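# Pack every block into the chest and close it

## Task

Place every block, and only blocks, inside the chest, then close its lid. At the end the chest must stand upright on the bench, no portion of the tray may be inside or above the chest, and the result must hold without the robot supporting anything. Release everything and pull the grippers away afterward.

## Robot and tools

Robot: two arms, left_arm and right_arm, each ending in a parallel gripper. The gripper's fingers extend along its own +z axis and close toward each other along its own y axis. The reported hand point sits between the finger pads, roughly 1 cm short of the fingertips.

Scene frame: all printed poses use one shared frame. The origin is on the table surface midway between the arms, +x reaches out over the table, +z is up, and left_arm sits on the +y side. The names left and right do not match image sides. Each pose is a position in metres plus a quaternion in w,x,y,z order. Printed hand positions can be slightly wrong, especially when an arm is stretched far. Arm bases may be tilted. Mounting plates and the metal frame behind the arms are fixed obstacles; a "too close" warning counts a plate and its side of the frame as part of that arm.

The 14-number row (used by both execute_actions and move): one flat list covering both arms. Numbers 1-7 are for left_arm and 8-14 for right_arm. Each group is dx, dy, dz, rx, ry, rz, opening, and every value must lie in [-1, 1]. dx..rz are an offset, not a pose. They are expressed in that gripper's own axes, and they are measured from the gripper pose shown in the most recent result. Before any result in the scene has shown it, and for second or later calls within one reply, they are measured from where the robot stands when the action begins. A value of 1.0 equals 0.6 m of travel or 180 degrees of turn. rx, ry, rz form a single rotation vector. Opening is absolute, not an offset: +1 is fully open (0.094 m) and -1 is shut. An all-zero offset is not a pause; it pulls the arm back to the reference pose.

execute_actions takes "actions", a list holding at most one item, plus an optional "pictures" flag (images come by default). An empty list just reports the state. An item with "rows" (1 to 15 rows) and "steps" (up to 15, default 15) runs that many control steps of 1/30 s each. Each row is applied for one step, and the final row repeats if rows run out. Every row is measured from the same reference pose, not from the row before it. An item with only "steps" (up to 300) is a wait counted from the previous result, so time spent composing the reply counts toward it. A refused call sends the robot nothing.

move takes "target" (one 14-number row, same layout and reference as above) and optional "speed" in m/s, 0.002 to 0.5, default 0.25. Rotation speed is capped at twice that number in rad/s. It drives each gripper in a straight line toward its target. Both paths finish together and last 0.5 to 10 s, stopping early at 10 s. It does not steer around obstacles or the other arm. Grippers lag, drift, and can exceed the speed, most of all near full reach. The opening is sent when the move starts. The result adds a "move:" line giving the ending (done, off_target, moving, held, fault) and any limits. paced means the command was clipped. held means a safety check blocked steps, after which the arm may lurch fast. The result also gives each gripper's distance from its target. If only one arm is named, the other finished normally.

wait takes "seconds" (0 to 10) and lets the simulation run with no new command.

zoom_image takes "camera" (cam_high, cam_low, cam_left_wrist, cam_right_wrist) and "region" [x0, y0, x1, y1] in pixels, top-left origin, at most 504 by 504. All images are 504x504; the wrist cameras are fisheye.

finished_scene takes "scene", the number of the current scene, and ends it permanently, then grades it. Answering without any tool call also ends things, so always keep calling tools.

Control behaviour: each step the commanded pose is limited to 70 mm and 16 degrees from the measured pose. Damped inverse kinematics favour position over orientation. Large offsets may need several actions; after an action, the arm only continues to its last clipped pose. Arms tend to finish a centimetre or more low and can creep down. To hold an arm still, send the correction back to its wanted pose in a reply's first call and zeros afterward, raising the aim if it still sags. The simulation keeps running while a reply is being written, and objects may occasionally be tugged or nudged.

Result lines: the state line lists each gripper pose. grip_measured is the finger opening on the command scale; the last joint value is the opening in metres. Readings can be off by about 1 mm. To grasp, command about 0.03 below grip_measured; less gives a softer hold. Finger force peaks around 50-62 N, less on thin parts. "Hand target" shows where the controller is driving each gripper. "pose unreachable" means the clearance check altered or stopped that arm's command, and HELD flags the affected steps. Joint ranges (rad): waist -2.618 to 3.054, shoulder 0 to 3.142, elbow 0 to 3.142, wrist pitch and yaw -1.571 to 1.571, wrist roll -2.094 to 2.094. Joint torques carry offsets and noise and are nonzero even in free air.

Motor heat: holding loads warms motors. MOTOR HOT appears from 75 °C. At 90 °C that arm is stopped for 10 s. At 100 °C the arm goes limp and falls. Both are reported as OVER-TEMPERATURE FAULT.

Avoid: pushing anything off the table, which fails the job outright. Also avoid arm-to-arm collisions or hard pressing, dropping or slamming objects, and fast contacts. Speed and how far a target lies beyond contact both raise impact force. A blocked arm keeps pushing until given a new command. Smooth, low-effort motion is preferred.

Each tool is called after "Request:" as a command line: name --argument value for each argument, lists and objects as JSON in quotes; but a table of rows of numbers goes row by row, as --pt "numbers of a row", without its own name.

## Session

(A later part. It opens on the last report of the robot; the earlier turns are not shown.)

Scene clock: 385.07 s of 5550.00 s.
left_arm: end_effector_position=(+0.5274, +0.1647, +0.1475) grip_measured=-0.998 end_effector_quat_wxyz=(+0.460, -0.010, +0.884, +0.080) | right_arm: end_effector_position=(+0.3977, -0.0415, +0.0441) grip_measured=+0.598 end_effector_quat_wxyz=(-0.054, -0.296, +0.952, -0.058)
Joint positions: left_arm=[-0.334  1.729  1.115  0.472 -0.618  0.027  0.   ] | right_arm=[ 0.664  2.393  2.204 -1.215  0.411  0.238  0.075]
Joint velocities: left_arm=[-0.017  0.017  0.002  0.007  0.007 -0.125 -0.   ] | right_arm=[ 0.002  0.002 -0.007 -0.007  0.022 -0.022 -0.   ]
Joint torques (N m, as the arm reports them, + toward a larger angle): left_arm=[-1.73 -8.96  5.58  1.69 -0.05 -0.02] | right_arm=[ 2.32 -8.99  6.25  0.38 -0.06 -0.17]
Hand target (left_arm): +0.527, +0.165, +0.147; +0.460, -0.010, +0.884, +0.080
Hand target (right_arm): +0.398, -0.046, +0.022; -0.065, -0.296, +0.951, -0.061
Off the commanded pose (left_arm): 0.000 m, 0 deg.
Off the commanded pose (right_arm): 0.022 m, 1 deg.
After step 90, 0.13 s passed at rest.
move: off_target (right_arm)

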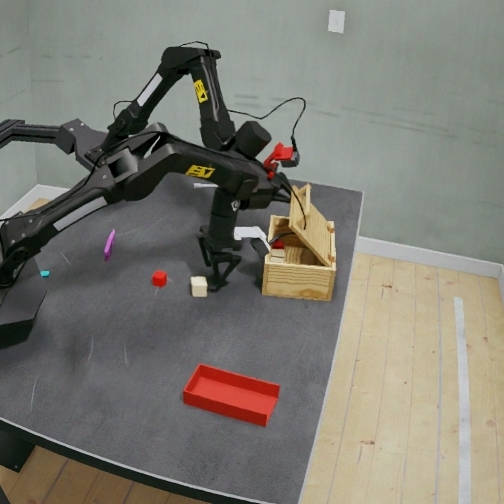

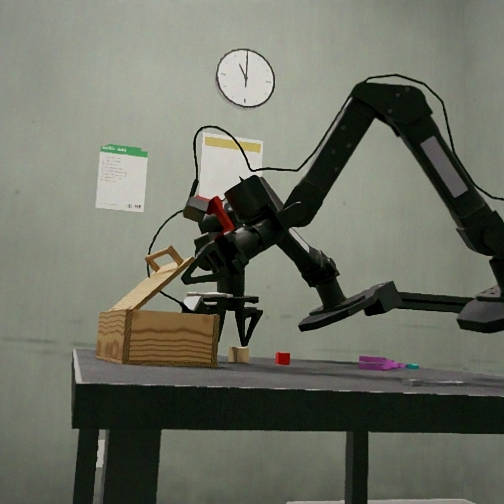

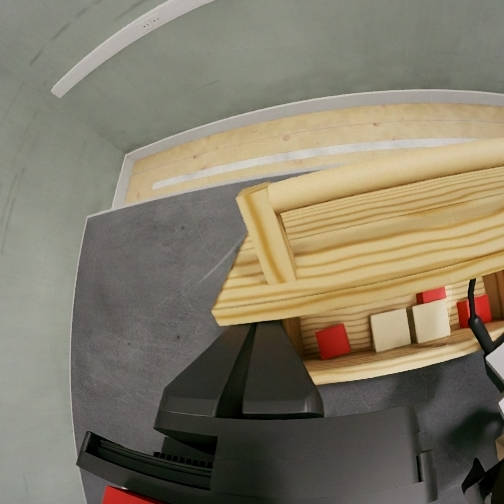

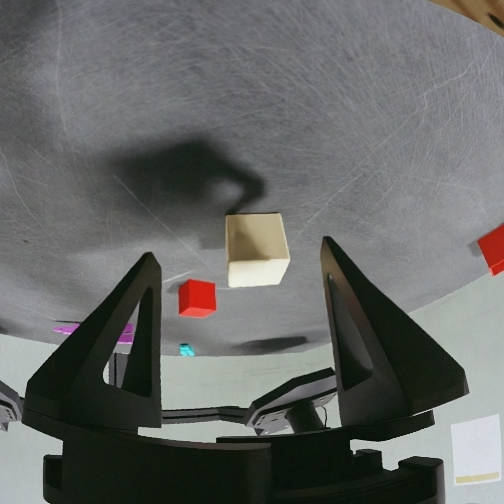

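Request:
move --target '[0,0,0,0,0,0,-1, 0.1,0,-0.02,0,0,0,0.6]' --speed 0.1

Scene clock: 389.77 s of 5550.00 s.
left_arm: end_effector_position=(+0.5274, +0.1647, +0.1475) grip_measured=-0.998 end_effector_quat_wxyz=(+0.460, -0.010, +0.884, +0.080) | right_arm: end_effector_position=(+0.3486, -0.0802, +0.0549) grip_measured=+0.598 end_effector_quat_wxyz=(-0.071, -0.299, +0.949, -0.066)
Joint positions: left_arm=[-0.334  1.729  1.115  0.472 -0.618  0.027  0.   ] | right_arm=[ 0.688  2.154  1.758 -1.061  0.412  0.272  0.075]
Joint velocities: left_arm=[ 0.012 -0.012 -0.012 -0.022 -0.022 -0.037  0.   ] | right_arm=[-0.007  0.007  0.002  0.007 -0.007  0.022 -0.001]
Joint torques (N m, as the arm reports them, + toward a larger angle): left_arm=[-1.81 -9.01  5.48  1.71 -0.1  -0.03] | right_arm=[  5.07 -13.42   3.86   0.23   0.1    0.11]
Hand target (left_arm): +0.527, +0.165, +0.147; +0.460, -0.010, +0.884, +0.080
Hand target (right_arm): +0.350, -0.073, +0.065; -0.054, -0.296, +0.952, -0.057
Off the commanded pose (left_arm): 0.000 m, 0 deg.
Off the commanded pose (right_arm): 0.012 m, 2 deg.
After step 90, 0.57 s passed at rest.
move: off_target (right_arm)

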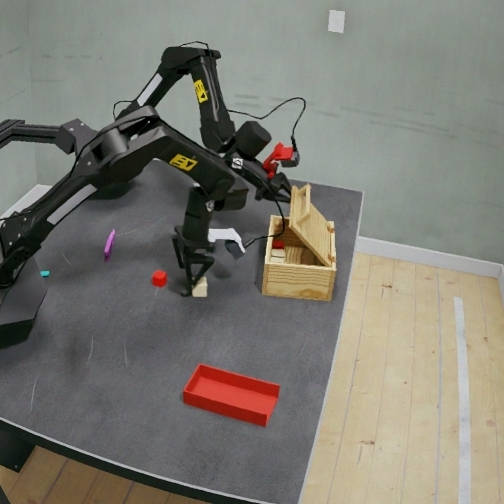

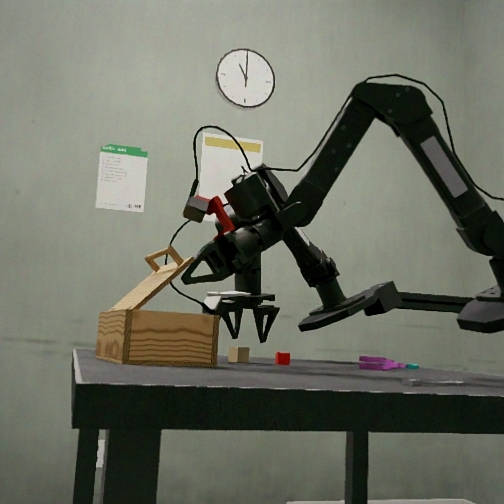

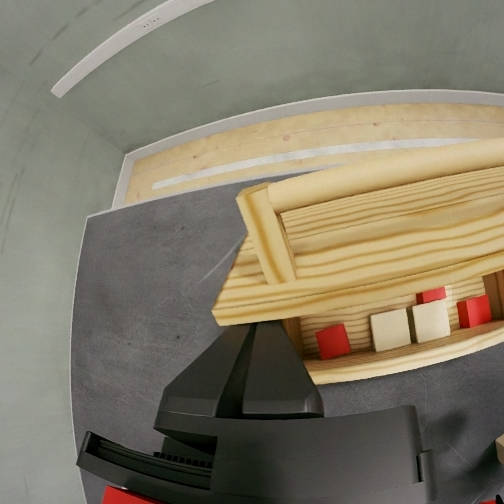

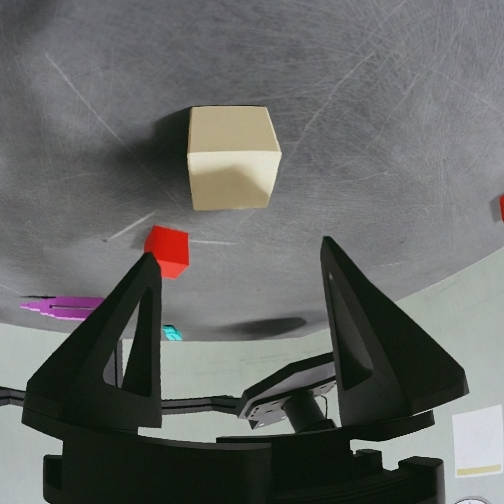

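Looks over it. Descend.

Request:
move --target '[0,0,0,0,0,0,-1, -0.015,0,0.055,0,0,0,0.6]' --speed 0.1

Scene clock: 395.60 s of 5550.00 s.
left_arm: end_effector_position=(+0.5274, +0.1647, +0.1475) grip_measured=-0.998 end_effector_quat_wxyz=(+0.460, -0.010, +0.884, +0.080) | right_arm: end_effector_position=(+0.3512, -0.0834, +0.0209) grip_measured=+0.598 end_effector_quat_wxyz=(-0.076, -0.296, +0.949, -0.072)
Joint positions: left_arm=[-0.334  1.729  1.115  0.472 -0.618  0.027  0.   ] | right_arm=[ 0.652  2.226  1.758 -0.99   0.412  0.245  0.075]
Joint velocities: left_arm=[ 0.027 -0.002 -0.007 -0.081 -0.081 -0.037  0.001] | right_arm=[-0.007 -0.012  0.007  0.081 -0.066 -0.022 -0.001]
Joint torques (N m, as the arm reports them, + toward a larger angle): left_arm=[-1.89 -9.06  5.44  1.71 -0.04 -0.04] | right_arm=[  3.83 -11.68   4.13   0.16  -0.02  -0.09]
Hand target (left_arm): +0.527, +0.165, +0.147; +0.460, -0.010, +0.884, +0.080
Hand target (right_arm): +0.352, -0.081, +0.021; -0.072, -0.299, +0.949, -0.067
Off the commanded pose (left_arm): 0.000 m, 0 deg.
Off the commanded pose (right_arm): 0.003 m, 1 deg.
After step 90, 1.97 s passed at rest.
move: done

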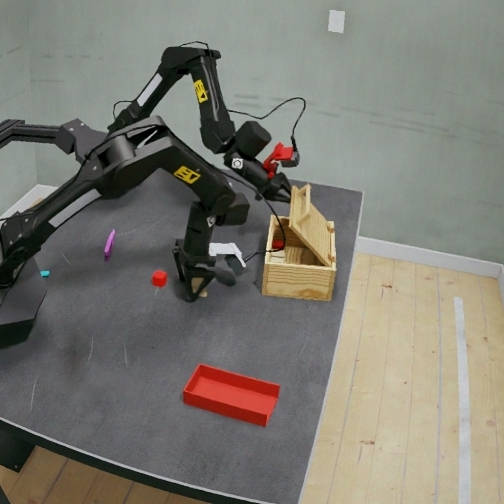

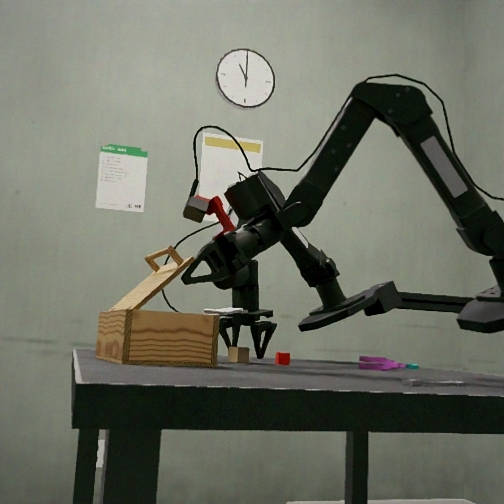

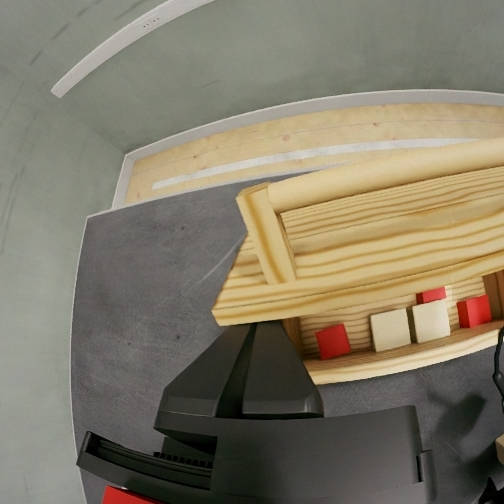

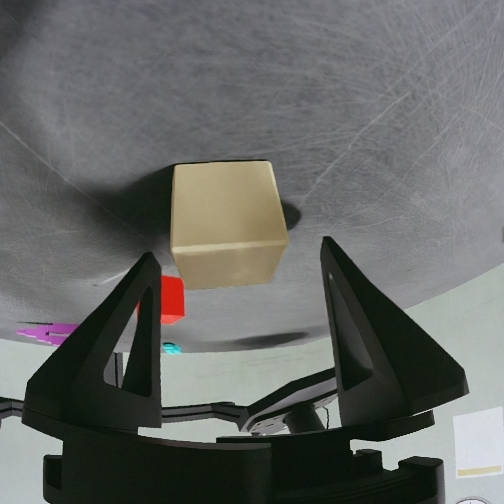

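Request:
move --target '[0,0,0,0,0,0,-1, -0.02,0,0,0,0,0,0.6]' --speed 0.05

Request:
move --target '[0,0,0,0,0,0,-1, 0,0,0,0,0,0,-0.5]'

Request:
move --target '[0,0,0,0,0,0,-1, 0,0,-0.22,0,0,-0.18,-0.5]' --speed 0.15

Scene clock: 399.50 s of 5550.00 s.
left_arm: end_effector_position=(+0.5274, +0.1647, +0.1475) grip_measured=-0.998 end_effector_quat_wxyz=(+0.460, -0.010, +0.884, +0.080) | right_arm: end_effector_position=(+0.3541, -0.0779, +0.0156) grip_measured=+0.598 end_effector_quat_wxyz=(-0.079, -0.297, +0.949, -0.074)
Joint positions: left_arm=[-0.334  1.729  1.115  0.472 -0.618  0.027  0.   ] | right_arm=[ 0.652  2.266  1.813 -1.011  0.412  0.244  0.075]
Joint velocities: left_arm=[-0.012  0.007 -0.002  0.007  0.007 -0.037 -0.001] | right_arm=[-0.012  0.002  0.007 -0.022 -0.007 -0.051 -0.   ]
Joint torques (N m, as the arm reports them, + toward a larger angle): left_arm=[-1.84 -9.05  5.58  1.67 -0.03 -0.02] | right_arm=[  3.36 -11.44   6.89  -0.1    0.03  -0.05]
Hand target (left_arm): +0.527, +0.165, +0.147; +0.460, -0.010, +0.884, +0.080
Hand target (right_arm): +0.361, -0.077, +0.019; -0.076, -0.296, +0.950, -0.072
Off the commanded pose (left_arm): 0.000 m, 0 deg.
Off the commanded pose (right_arm): 0.008 m, 0 deg.
After step 90, 0.13 s passed at rest.
move: done

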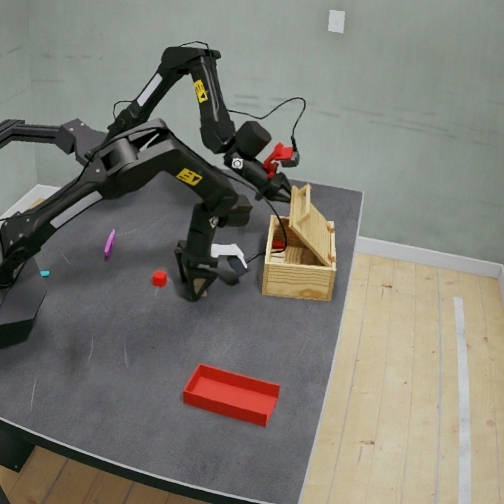

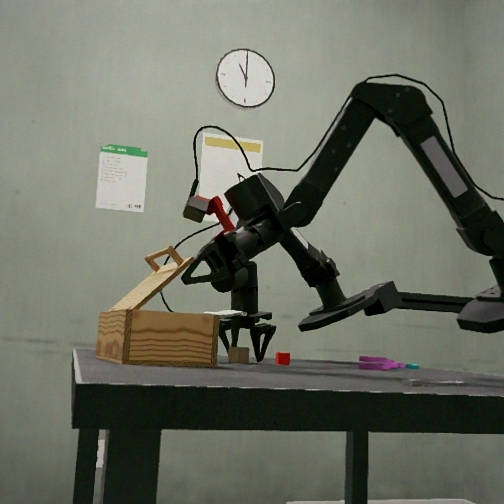

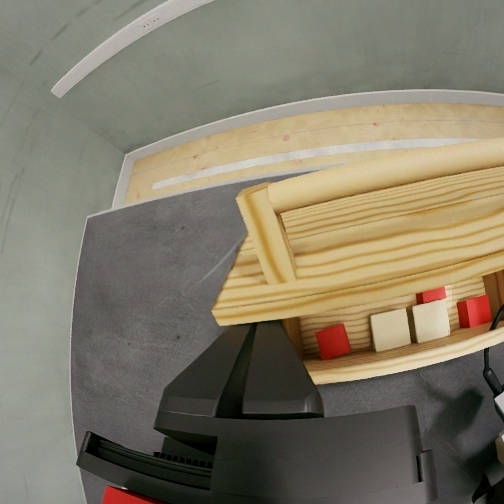

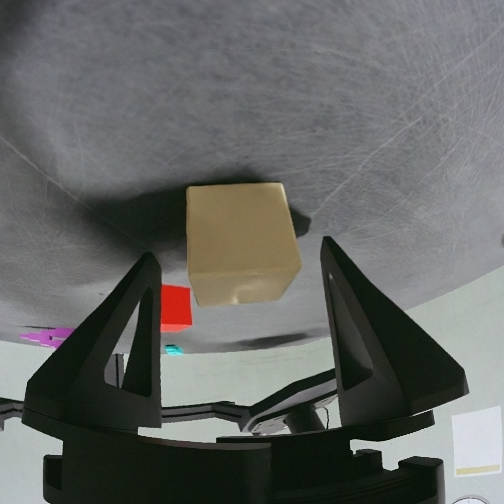

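Scene clock: 400.00 s of 5550.00 s.
left_arm: end_effector_position=(+0.5274, +0.1647, +0.1475) grip_measured=-0.998 end_effector_quat_wxyz=(+0.460, -0.010, +0.884, +0.080) | right_arm: end_effector_position=(+0.3540, -0.0778, +0.0156) grip_measured=-0.340 end_effector_quat_wxyz=(-0.080, -0.297, +0.949, -0.073)
Joint positions: left_arm=[-0.334  1.729  1.115  0.472 -0.618  0.027  0.   ] | right_arm=[ 0.652  2.266  1.813 -1.011  0.411  0.244  0.031]
Joint velocities: left_arm=[ 0.002 -0.002 -0.002 -0.007 -0.066  0.022 -0.001] | right_arm=[ 0.002 -0.037 -0.002 -0.007  0.007 -0.007  0.001]
Joint torques (N m, as the arm reports them, + toward a larger angle): left_arm=[-1.93 -8.96  5.64  1.69 -0.08 -0.04] | right_arm=[  3.84 -11.55   4.65   0.     0.02   0.  ]
Hand target (left_arm): +0.527, +0.165, +0.147; +0.460, -0.010, +0.884, +0.080
Hand target (right_arm): +0.354, -0.078, +0.016; -0.079, -0.297, +0.949, -0.074
Off the commanded pose (left_arm): 0.000 m, 0 deg.
Off the commanded pose (right_arm): 0.000 m, 0 deg.
move: done

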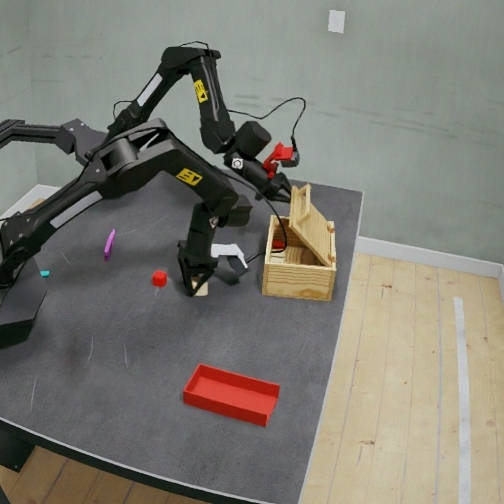

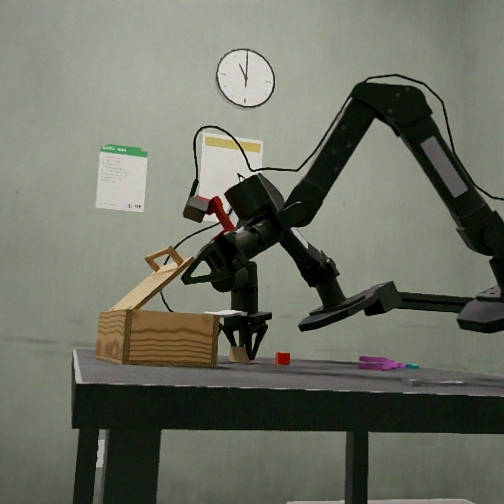

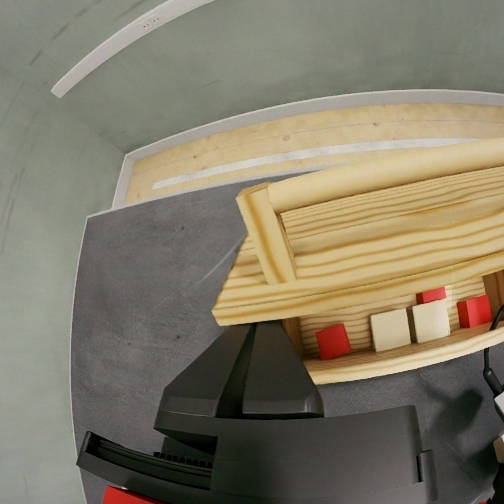

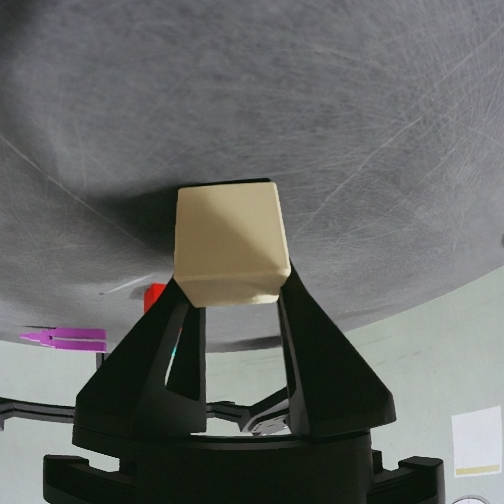

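Scene clock: 402.50 s of 5550.00 s.
left_arm: end_effector_position=(+0.5274, +0.1647, +0.1475) grip_measured=-0.998 end_effector_quat_wxyz=(+0.460, -0.010, +0.884, +0.080) | right_arm: end_effector_position=(+0.3710, -0.0614, +0.1370) grip_measured=-0.340 end_effector_quat_wxyz=(-0.105, -0.539, +0.834, -0.050)
Joint positions: left_arm=[-0.334  1.729  1.115  0.472 -0.618  0.027  0.   ] | right_arm=[ 0.749  2.245  2.242 -1.521  0.413 -0.183  0.031]
Joint velocities: left_arm=[-0.007 -0.012  0.002 -0.051  0.007  0.007 -0.   ] | right_arm=[-0.017  0.027 -0.012  0.022 -0.037 -0.066 -0.   ]
Joint torques (N m, as the arm reports them, + toward a larger angle): left_arm=[-1.98 -9.21  5.57  1.69 -0.04 -0.03] | right_arm=[  5.67 -11.47   7.66  -0.16   0.12  -0.08]
Hand target (left_arm): +0.527, +0.165, +0.147; +0.460, -0.010, +0.884, +0.080
Hand target (right_arm): +0.370, -0.054, +0.144; -0.095, -0.550, +0.828, -0.048
Off the commanded pose (left_arm): 0.000 m, 0 deg.
Off the commanded pose (right_arm): 0.011 m, 2 deg.
move: off_target (right_arm)

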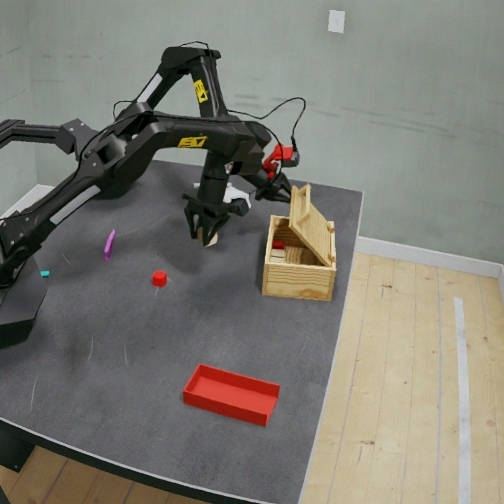

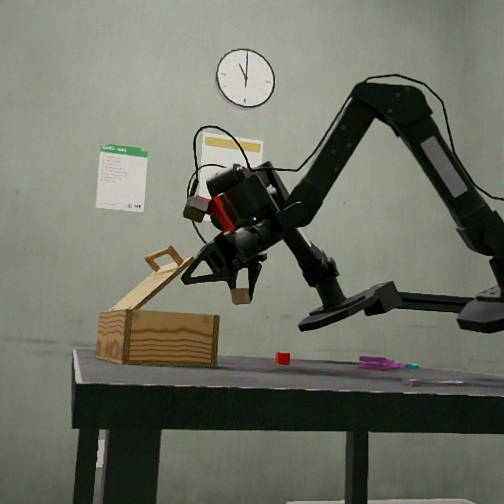

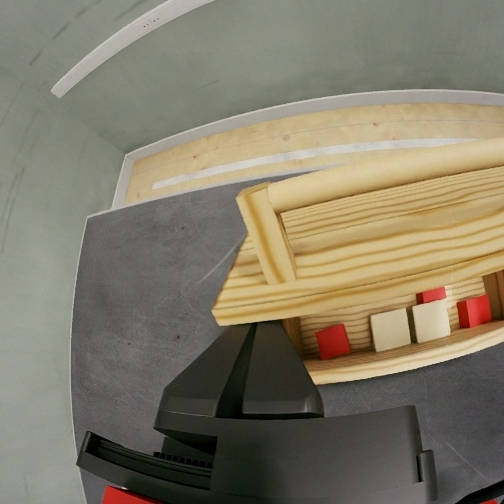

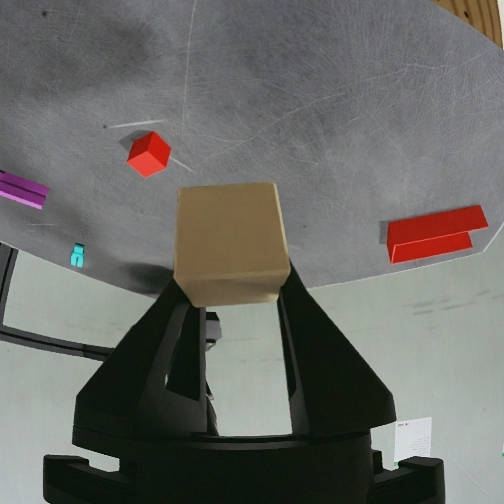

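Request:
move --target '[0,0,0,0,0,0,-1, -0.05,-0.16,0,0,-0.25,0,-0.5]' --speed 0.15

Request:
move --target '[0,0,0,0,0,0,-1, -0.17,0,0.1,0,0,0,-0.5]' --speed 0.1

Scene clock: 413.03 s of 5550.00 s.
left_arm: end_effector_position=(+0.5274, +0.1647, +0.1475) grip_measured=-0.998 end_effector_quat_wxyz=(+0.460, -0.010, +0.884, +0.080) | right_arm: end_effector_position=(+0.4651, -0.0786, +0.1110) grip_measured=-0.340 end_effector_quat_wxyz=(+0.196, -0.511, +0.823, +0.152)
Joint positions: left_arm=[-0.334  1.729  1.115  0.472 -0.618  0.027  0.   ] | right_arm=[ 0.415  1.809  1.455 -0.428 -0.055 -0.622  0.031]
Joint velocities: left_arm=[ 0.002 -0.007  0.022 -0.022 -0.051 -0.007 -0.   ] | right_arm=[-0.002 -0.017  0.007 -0.022 -0.007  0.037 -0.001]
Joint torques (N m, as the arm reports them, + toward a larger angle): left_arm=[-1.85 -9.1   5.5   1.65 -0.04 -0.03] | right_arm=[  2.23 -13.21   5.06   1.41  -0.45  -0.09]
Hand target (left_arm): +0.527, +0.165, +0.147; +0.460, -0.010, +0.884, +0.080
Hand target (right_arm): +0.471, -0.076, +0.126; +0.219, -0.512, +0.815, +0.159
Off the commanded pose (left_arm): 0.000 m, 0 deg.
Off the commanded pose (right_arm): 0.018 m, 4 deg.
After step 90, 4.30 s passed at rest.
move: off_target (right_arm)

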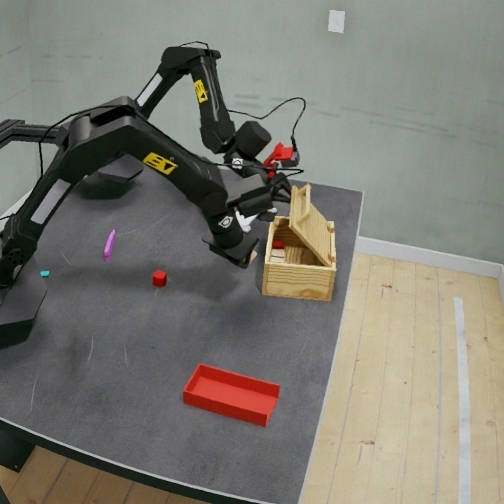

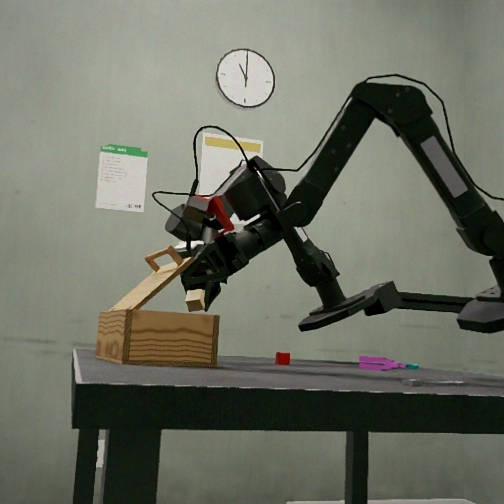

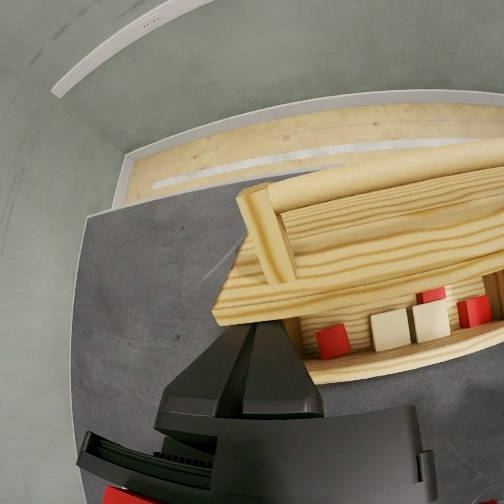

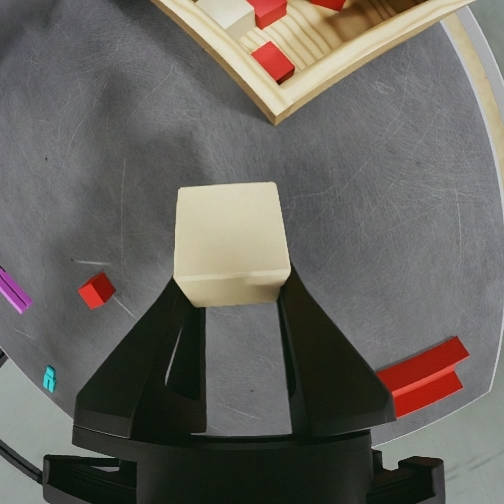

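Scene clock: 414.87 s of 5550.00 s.
left_arm: end_effector_position=(+0.5274, +0.1647, +0.1475) grip_measured=-0.998 end_effector_quat_wxyz=(+0.460, -0.010, +0.884, +0.080) | right_arm: end_effector_position=(+0.5128, +0.0177, +0.0962) grip_measured=-0.340 end_effector_quat_wxyz=(+0.186, -0.514, +0.824, +0.147)
Joint positions: left_arm=[-0.334  1.729  1.115  0.472 -0.618  0.027  0.   ] | right_arm=[ 0.528  2.242  2.134 -0.694  0.035 -0.544  0.031]
Joint velocities: left_arm=[-0.007 -0.002 -0.012 -0.022 -0.081 -0.11   0.001] | right_arm=[ 0.002 -0.012  0.002 -0.081 -0.007 -0.022 -0.   ]
Joint torques (N m, as the arm reports them, + toward a larger angle): left_arm=[-1.77 -9.2   5.55  1.68 -0.1  -0.06] | right_arm=[  5.12 -13.14   8.83   1.15  -0.13   0.14]
Hand target (left_arm): +0.527, +0.165, +0.147; +0.460, -0.010, +0.884, +0.080
Hand target (right_arm): +0.514, +0.029, +0.108; +0.197, -0.511, +0.823, +0.152
Off the commanded pose (left_arm): 0.000 m, 0 deg.
Off the commanded pose (right_arm): 0.015 m, 1 deg.
move: off_target (right_arm)

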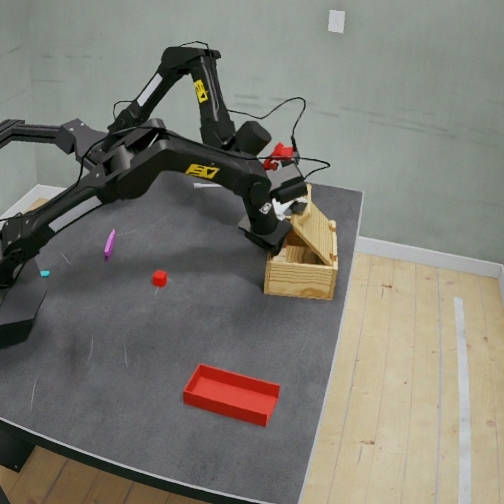

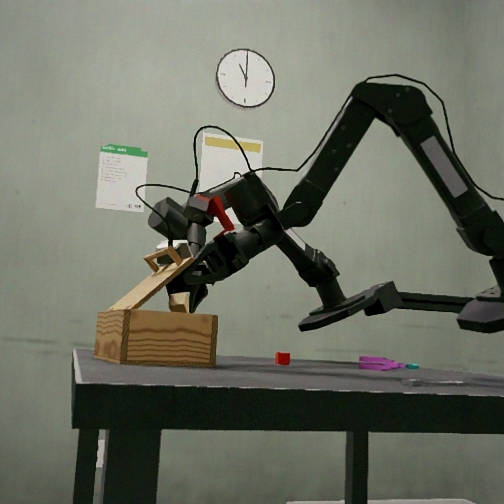

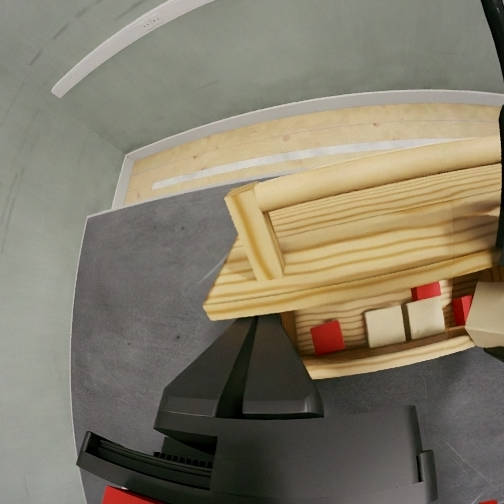

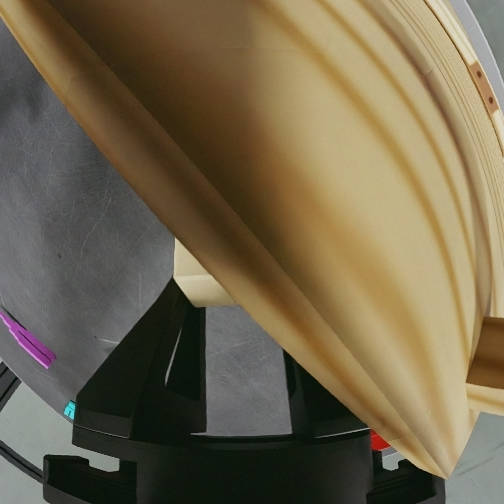

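Request:
move --target '[0,0,0,0,0,0,-1, 0,0,0,0,0,0,-0.1]'

Request:
move --target '[0,0,0,0,0,0,-1, 0.1,0,-0.1,0,0,0,-0.1]' --speed 0.12

Request:
move --target '[0,0,0,0,0,0,-1, 0.05,0.33,0,0,0.2,0,0.6]'

Scene clock: 420.10 s of 5550.00 s.
left_arm: end_effector_position=(+0.5274, +0.1647, +0.1475) grip_measured=-0.998 end_effector_quat_wxyz=(+0.460, -0.010, +0.884, +0.080) | right_arm: end_effector_position=(+0.5126, +0.0176, +0.0961) grip_measured=-0.103 end_effector_quat_wxyz=(+0.185, -0.514, +0.824, +0.147)
Joint positions: left_arm=[-0.334  1.729  1.115  0.472 -0.618  0.027  0.   ] | right_arm=[ 0.528  2.242  2.134 -0.695  0.035 -0.544  0.042]
Joint velocities: left_arm=[-0.002 -0.017  0.002  0.037 -0.007 -0.066  0.   ] | right_arm=[-0.012  0.007  0.007  0.007  0.022  0.022  0.   ]
Joint torques (N m, as the arm reports them, + toward a larger angle): left_arm=[-1.82 -9.06  5.57  1.7  -0.08 -0.01] | right_arm=[  3.63 -13.39   6.27   1.16  -0.17   0.  ]
Hand target (left_arm): +0.527, +0.165, +0.147; +0.460, -0.010, +0.884, +0.080
Hand target (right_arm): +0.513, +0.018, +0.096; +0.186, -0.514, +0.824, +0.147
Off the commanded pose (left_arm): 0.000 m, 0 deg.
Off the commanded pose (right_arm): 0.000 m, 0 deg.
After step 90, 1.53 s passed at rest.
move: done

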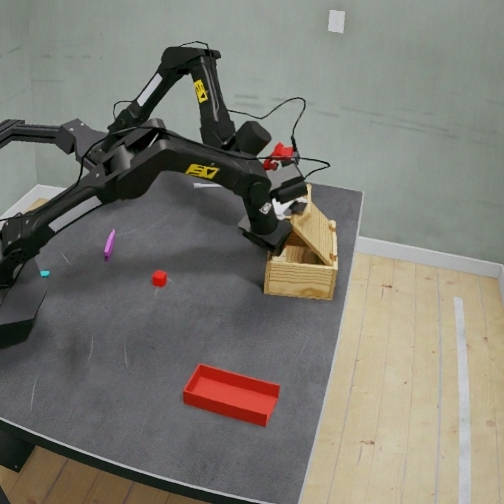

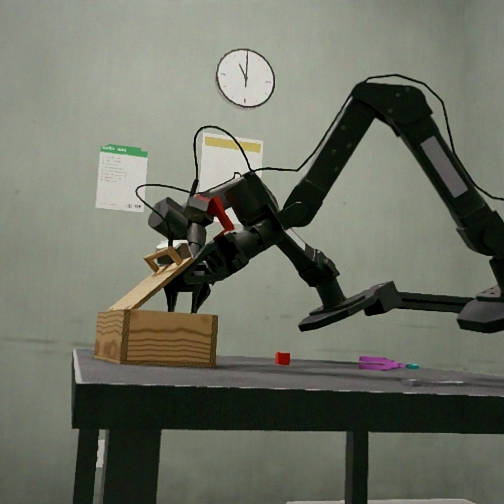

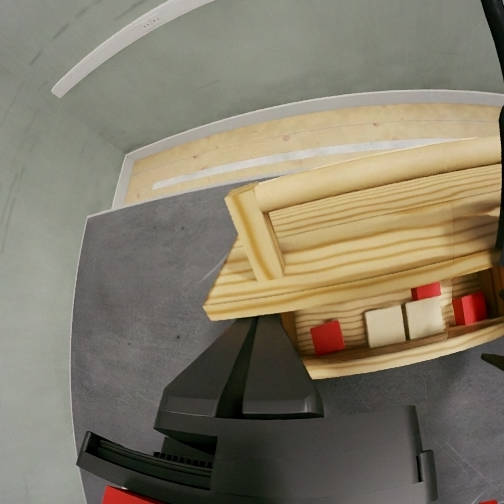

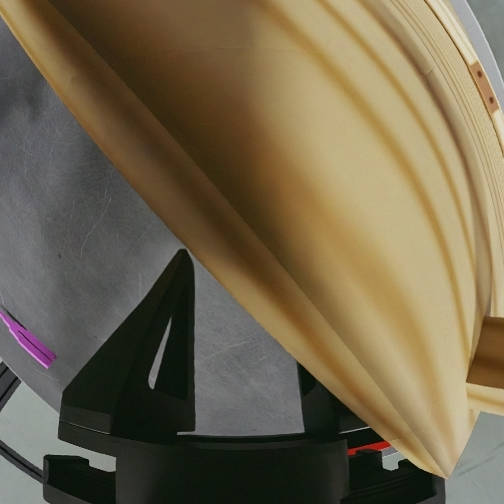

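Scene clock: 421.30 s of 5550.00 s.
left_arm: end_effector_position=(+0.5252, +0.1645, +0.1429) grip_measured=-0.998 end_effector_quat_wxyz=(+0.453, -0.006, +0.888, +0.082) | right_arm: end_effector_position=(+0.4763, -0.0591, +0.1090) grip_measured=-0.102 end_effector_quat_wxyz=(+0.165, -0.513, +0.831, +0.139)
Joint positions: left_arm=[-0.334  1.734  1.115  0.459 -0.618  0.027  0.   ] | right_arm=[ 0.453  1.926  1.663 -0.58   0.003 -0.586  0.042]
Joint velocities: left_arm=[-0.027 -0.002  0.012 -0.066  0.022  0.051  0.001] | right_arm=[ 0.017 -0.012 -0.012 -0.022 -0.007  0.051  0.   ]
Joint torques (N m, as the arm reports them, + toward a larger angle): left_arm=[-1.78 -9.4   5.42  1.8  -0.02 -0.03] | right_arm=[  2.66 -13.84   5.05   1.28  -0.45  -0.09]
Hand target (left_arm): +0.527, +0.165, +0.148; +0.460, -0.010, +0.884, +0.080
Hand target (right_arm): +0.481, -0.057, +0.122; +0.184, -0.515, +0.824, +0.147
Off the commanded pose (left_arm): 0.005 m, 1 deg.
Off the commanded pose (right_arm): 0.014 m, 3 deg.
move: off_target (right_arm)

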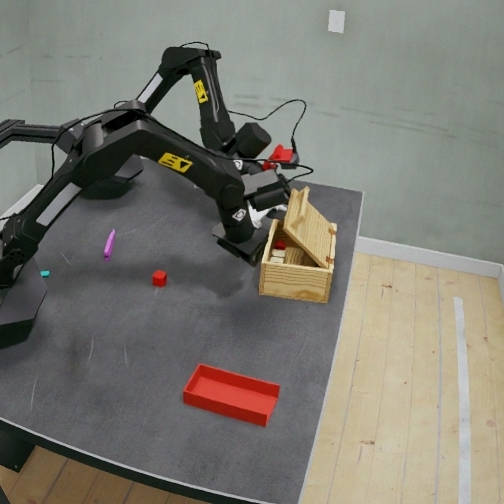

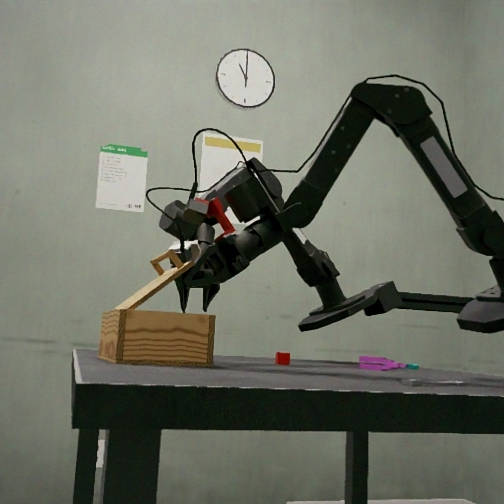

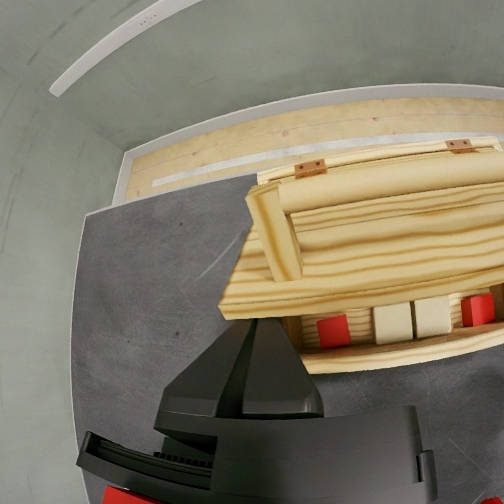

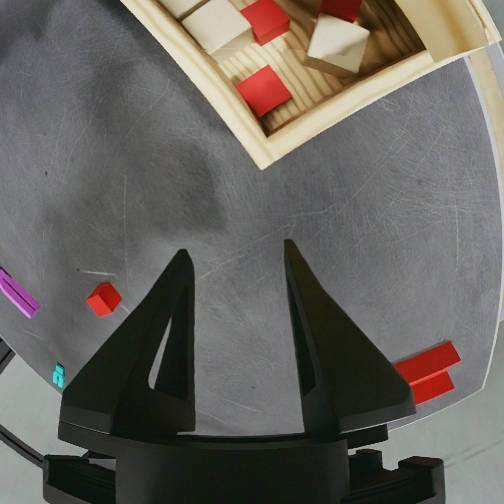

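Scene clock: 423.07 s of 5550.00 s.
left_arm: end_effector_position=(+0.5252, +0.1645, +0.1429) grip_measured=-0.998 end_effector_quat_wxyz=(+0.453, -0.006, +0.888, +0.082) | right_arm: end_effector_position=(+0.2979, +0.0037, +0.0955) grip_measured=+0.597 end_effector_quat_wxyz=(-0.070, -0.543, +0.837, -0.003)
Joint positions: left_arm=[-0.334  1.734  1.115  0.459 -0.618  0.027  0.   ] | right_arm=[ 0.896  2.248  1.969 -1.193  0.371 -0.078  0.075]
Joint velocities: left_arm=[-0.022 -0.007 -0.012  0.037  0.037  0.022 -0.   ] | right_arm=[ 0.012  0.007 -0.007 -0.037  0.037 -0.066 -0.001]
Joint torques (N m, as the arm reports them, + toward a larger angle): left_arm=[-1.85 -9.04  5.62  1.68 -0.04 -0.07] | right_arm=[  4.86 -12.56   4.6    0.21   0.02  -0.04]
Hand target (left_arm): +0.525, +0.164, +0.143; +0.453, -0.006, +0.888, +0.082
Hand target (right_arm): +0.299, +0.005, +0.101; -0.063, -0.545, +0.836, -0.001
Off the commanded pose (left_arm): 0.000 m, 0 deg.
Off the commanded pose (right_arm): 0.018 m, 5 deg.
move: held (right_arm); limits=held; held on 13 of 53 steps (right_arm), including the last (right_arm)
pose unreachable (right arm): on one or more control steps of this call this arm could not follow its commanded pose, so it was not sent that pose on those steps. On the call's last step it was still not sent that pose. It may still have moved: this result reports where it is.
cause: the commanded pose would bring a part of the arm too close to another arm (this arm's wrist (the part past joint 4) and the other arm's wrist (the part past joint 4)).

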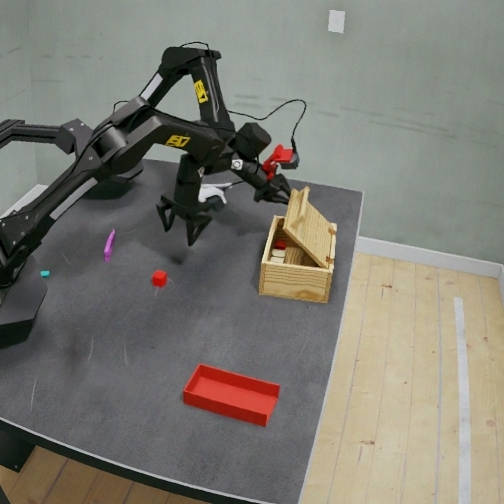

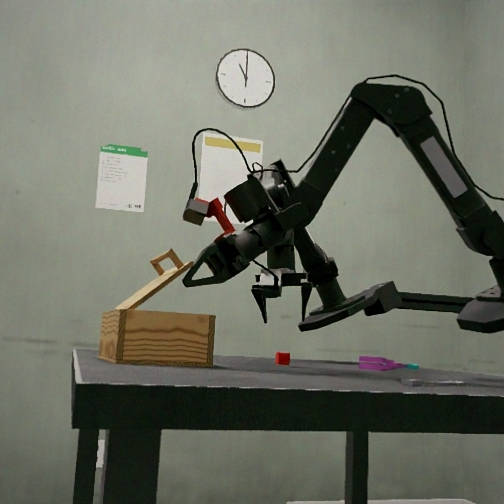

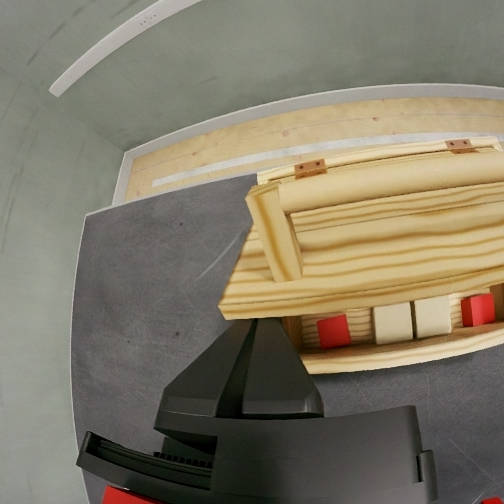

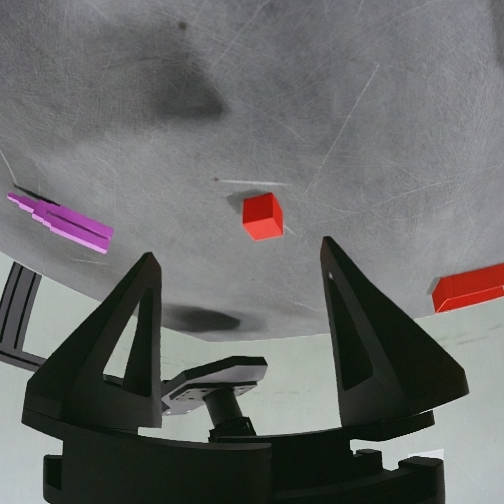

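Request:
move --target '[-0.005,0,0,0,0,0,-1, 0.16,-0.015,0.05,0,0,0.05,0.6]'

Scene clock: 427.37 s of 5550.00 s.
left_arm: end_effector_position=(+0.5242, +0.1646, +0.1415) grip_measured=-0.998 end_effector_quat_wxyz=(+0.450, -0.004, +0.889, +0.083) | right_arm: end_effector_position=(+0.2624, -0.0914, +0.0720) grip_measured=+0.597 end_effector_quat_wxyz=(-0.081, -0.484, +0.871, -0.019)
Joint positions: left_arm=[-0.334  1.734  1.115  0.451 -0.618  0.027  0.   ] | right_arm=[ 0.821  1.934  1.341 -0.884  0.371 -0.008  0.075]
Joint velocities: left_arm=[ 0.012  0.012 -0.007 -0.037  0.007  0.022 -0.001] | right_arm=[-0.007 -0.007 -0.002 -0.051 -0.066 -0.051 -0.001]
Joint torques (N m, as the arm reports them, + toward a larger angle): left_arm=[-1.84 -9.26  6.04  1.61 -0.06 -0.05] | right_arm=[  3.42 -11.24   3.18   0.27  -0.13   0.08]
Hand target (left_arm): +0.527, +0.164, +0.145; +0.453, -0.006, +0.888, +0.082
Hand target (right_arm): +0.264, -0.089, +0.077; -0.070, -0.476, +0.877, -0.009
Off the commanded pose (left_arm): 0.005 m, 0 deg.
Off the commanded pose (right_arm): 0.005 m, 2 deg.
move: done; limits=held; held on 3 of 41 steps (right_arm, left_arm)
pose unreachable (left arm): on one or more control steps of this call this arm could not follow its commanded pose, so it was not sent that pose on those steps. It may still have moved: this result reports where it is.
cause: the commanded pose would bring a part of the arm too close to another arm (this arm's wrist (the part past joint 4) and the other arm's wrist (the part past joint 4)).
pose unreachable (right arm): on one or more control steps of this call this arm could not follow its commanded pose, so it was not sent that pose on those steps. It may still have moved: this result reports where it is.
cause: the commanded pose would bring a part of the arm too close to another arm (this arm's wrist (the part past joint 4) and the other arm's wrist (the part past joint 4)).

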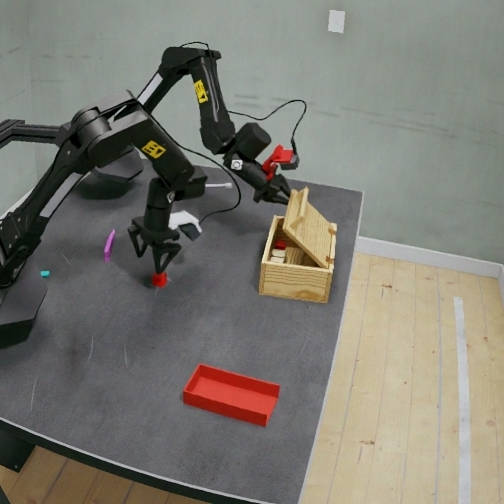

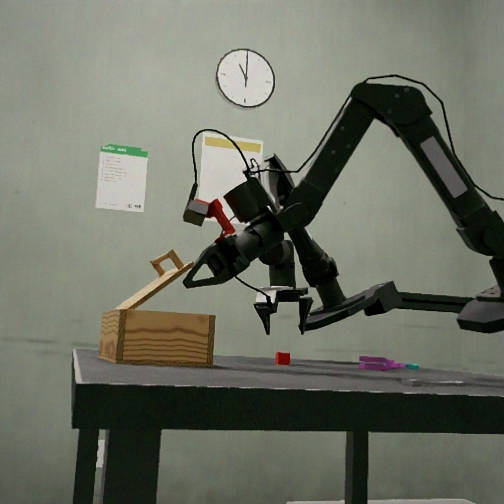

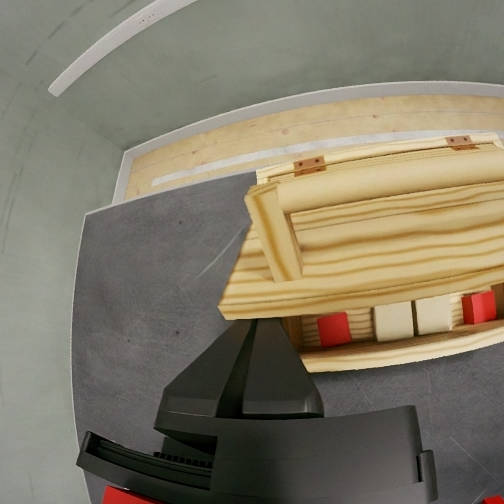

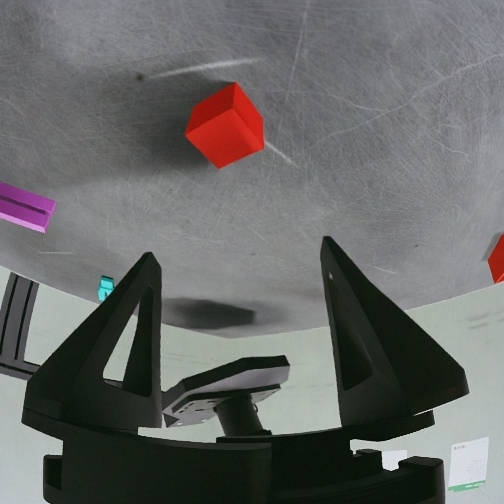

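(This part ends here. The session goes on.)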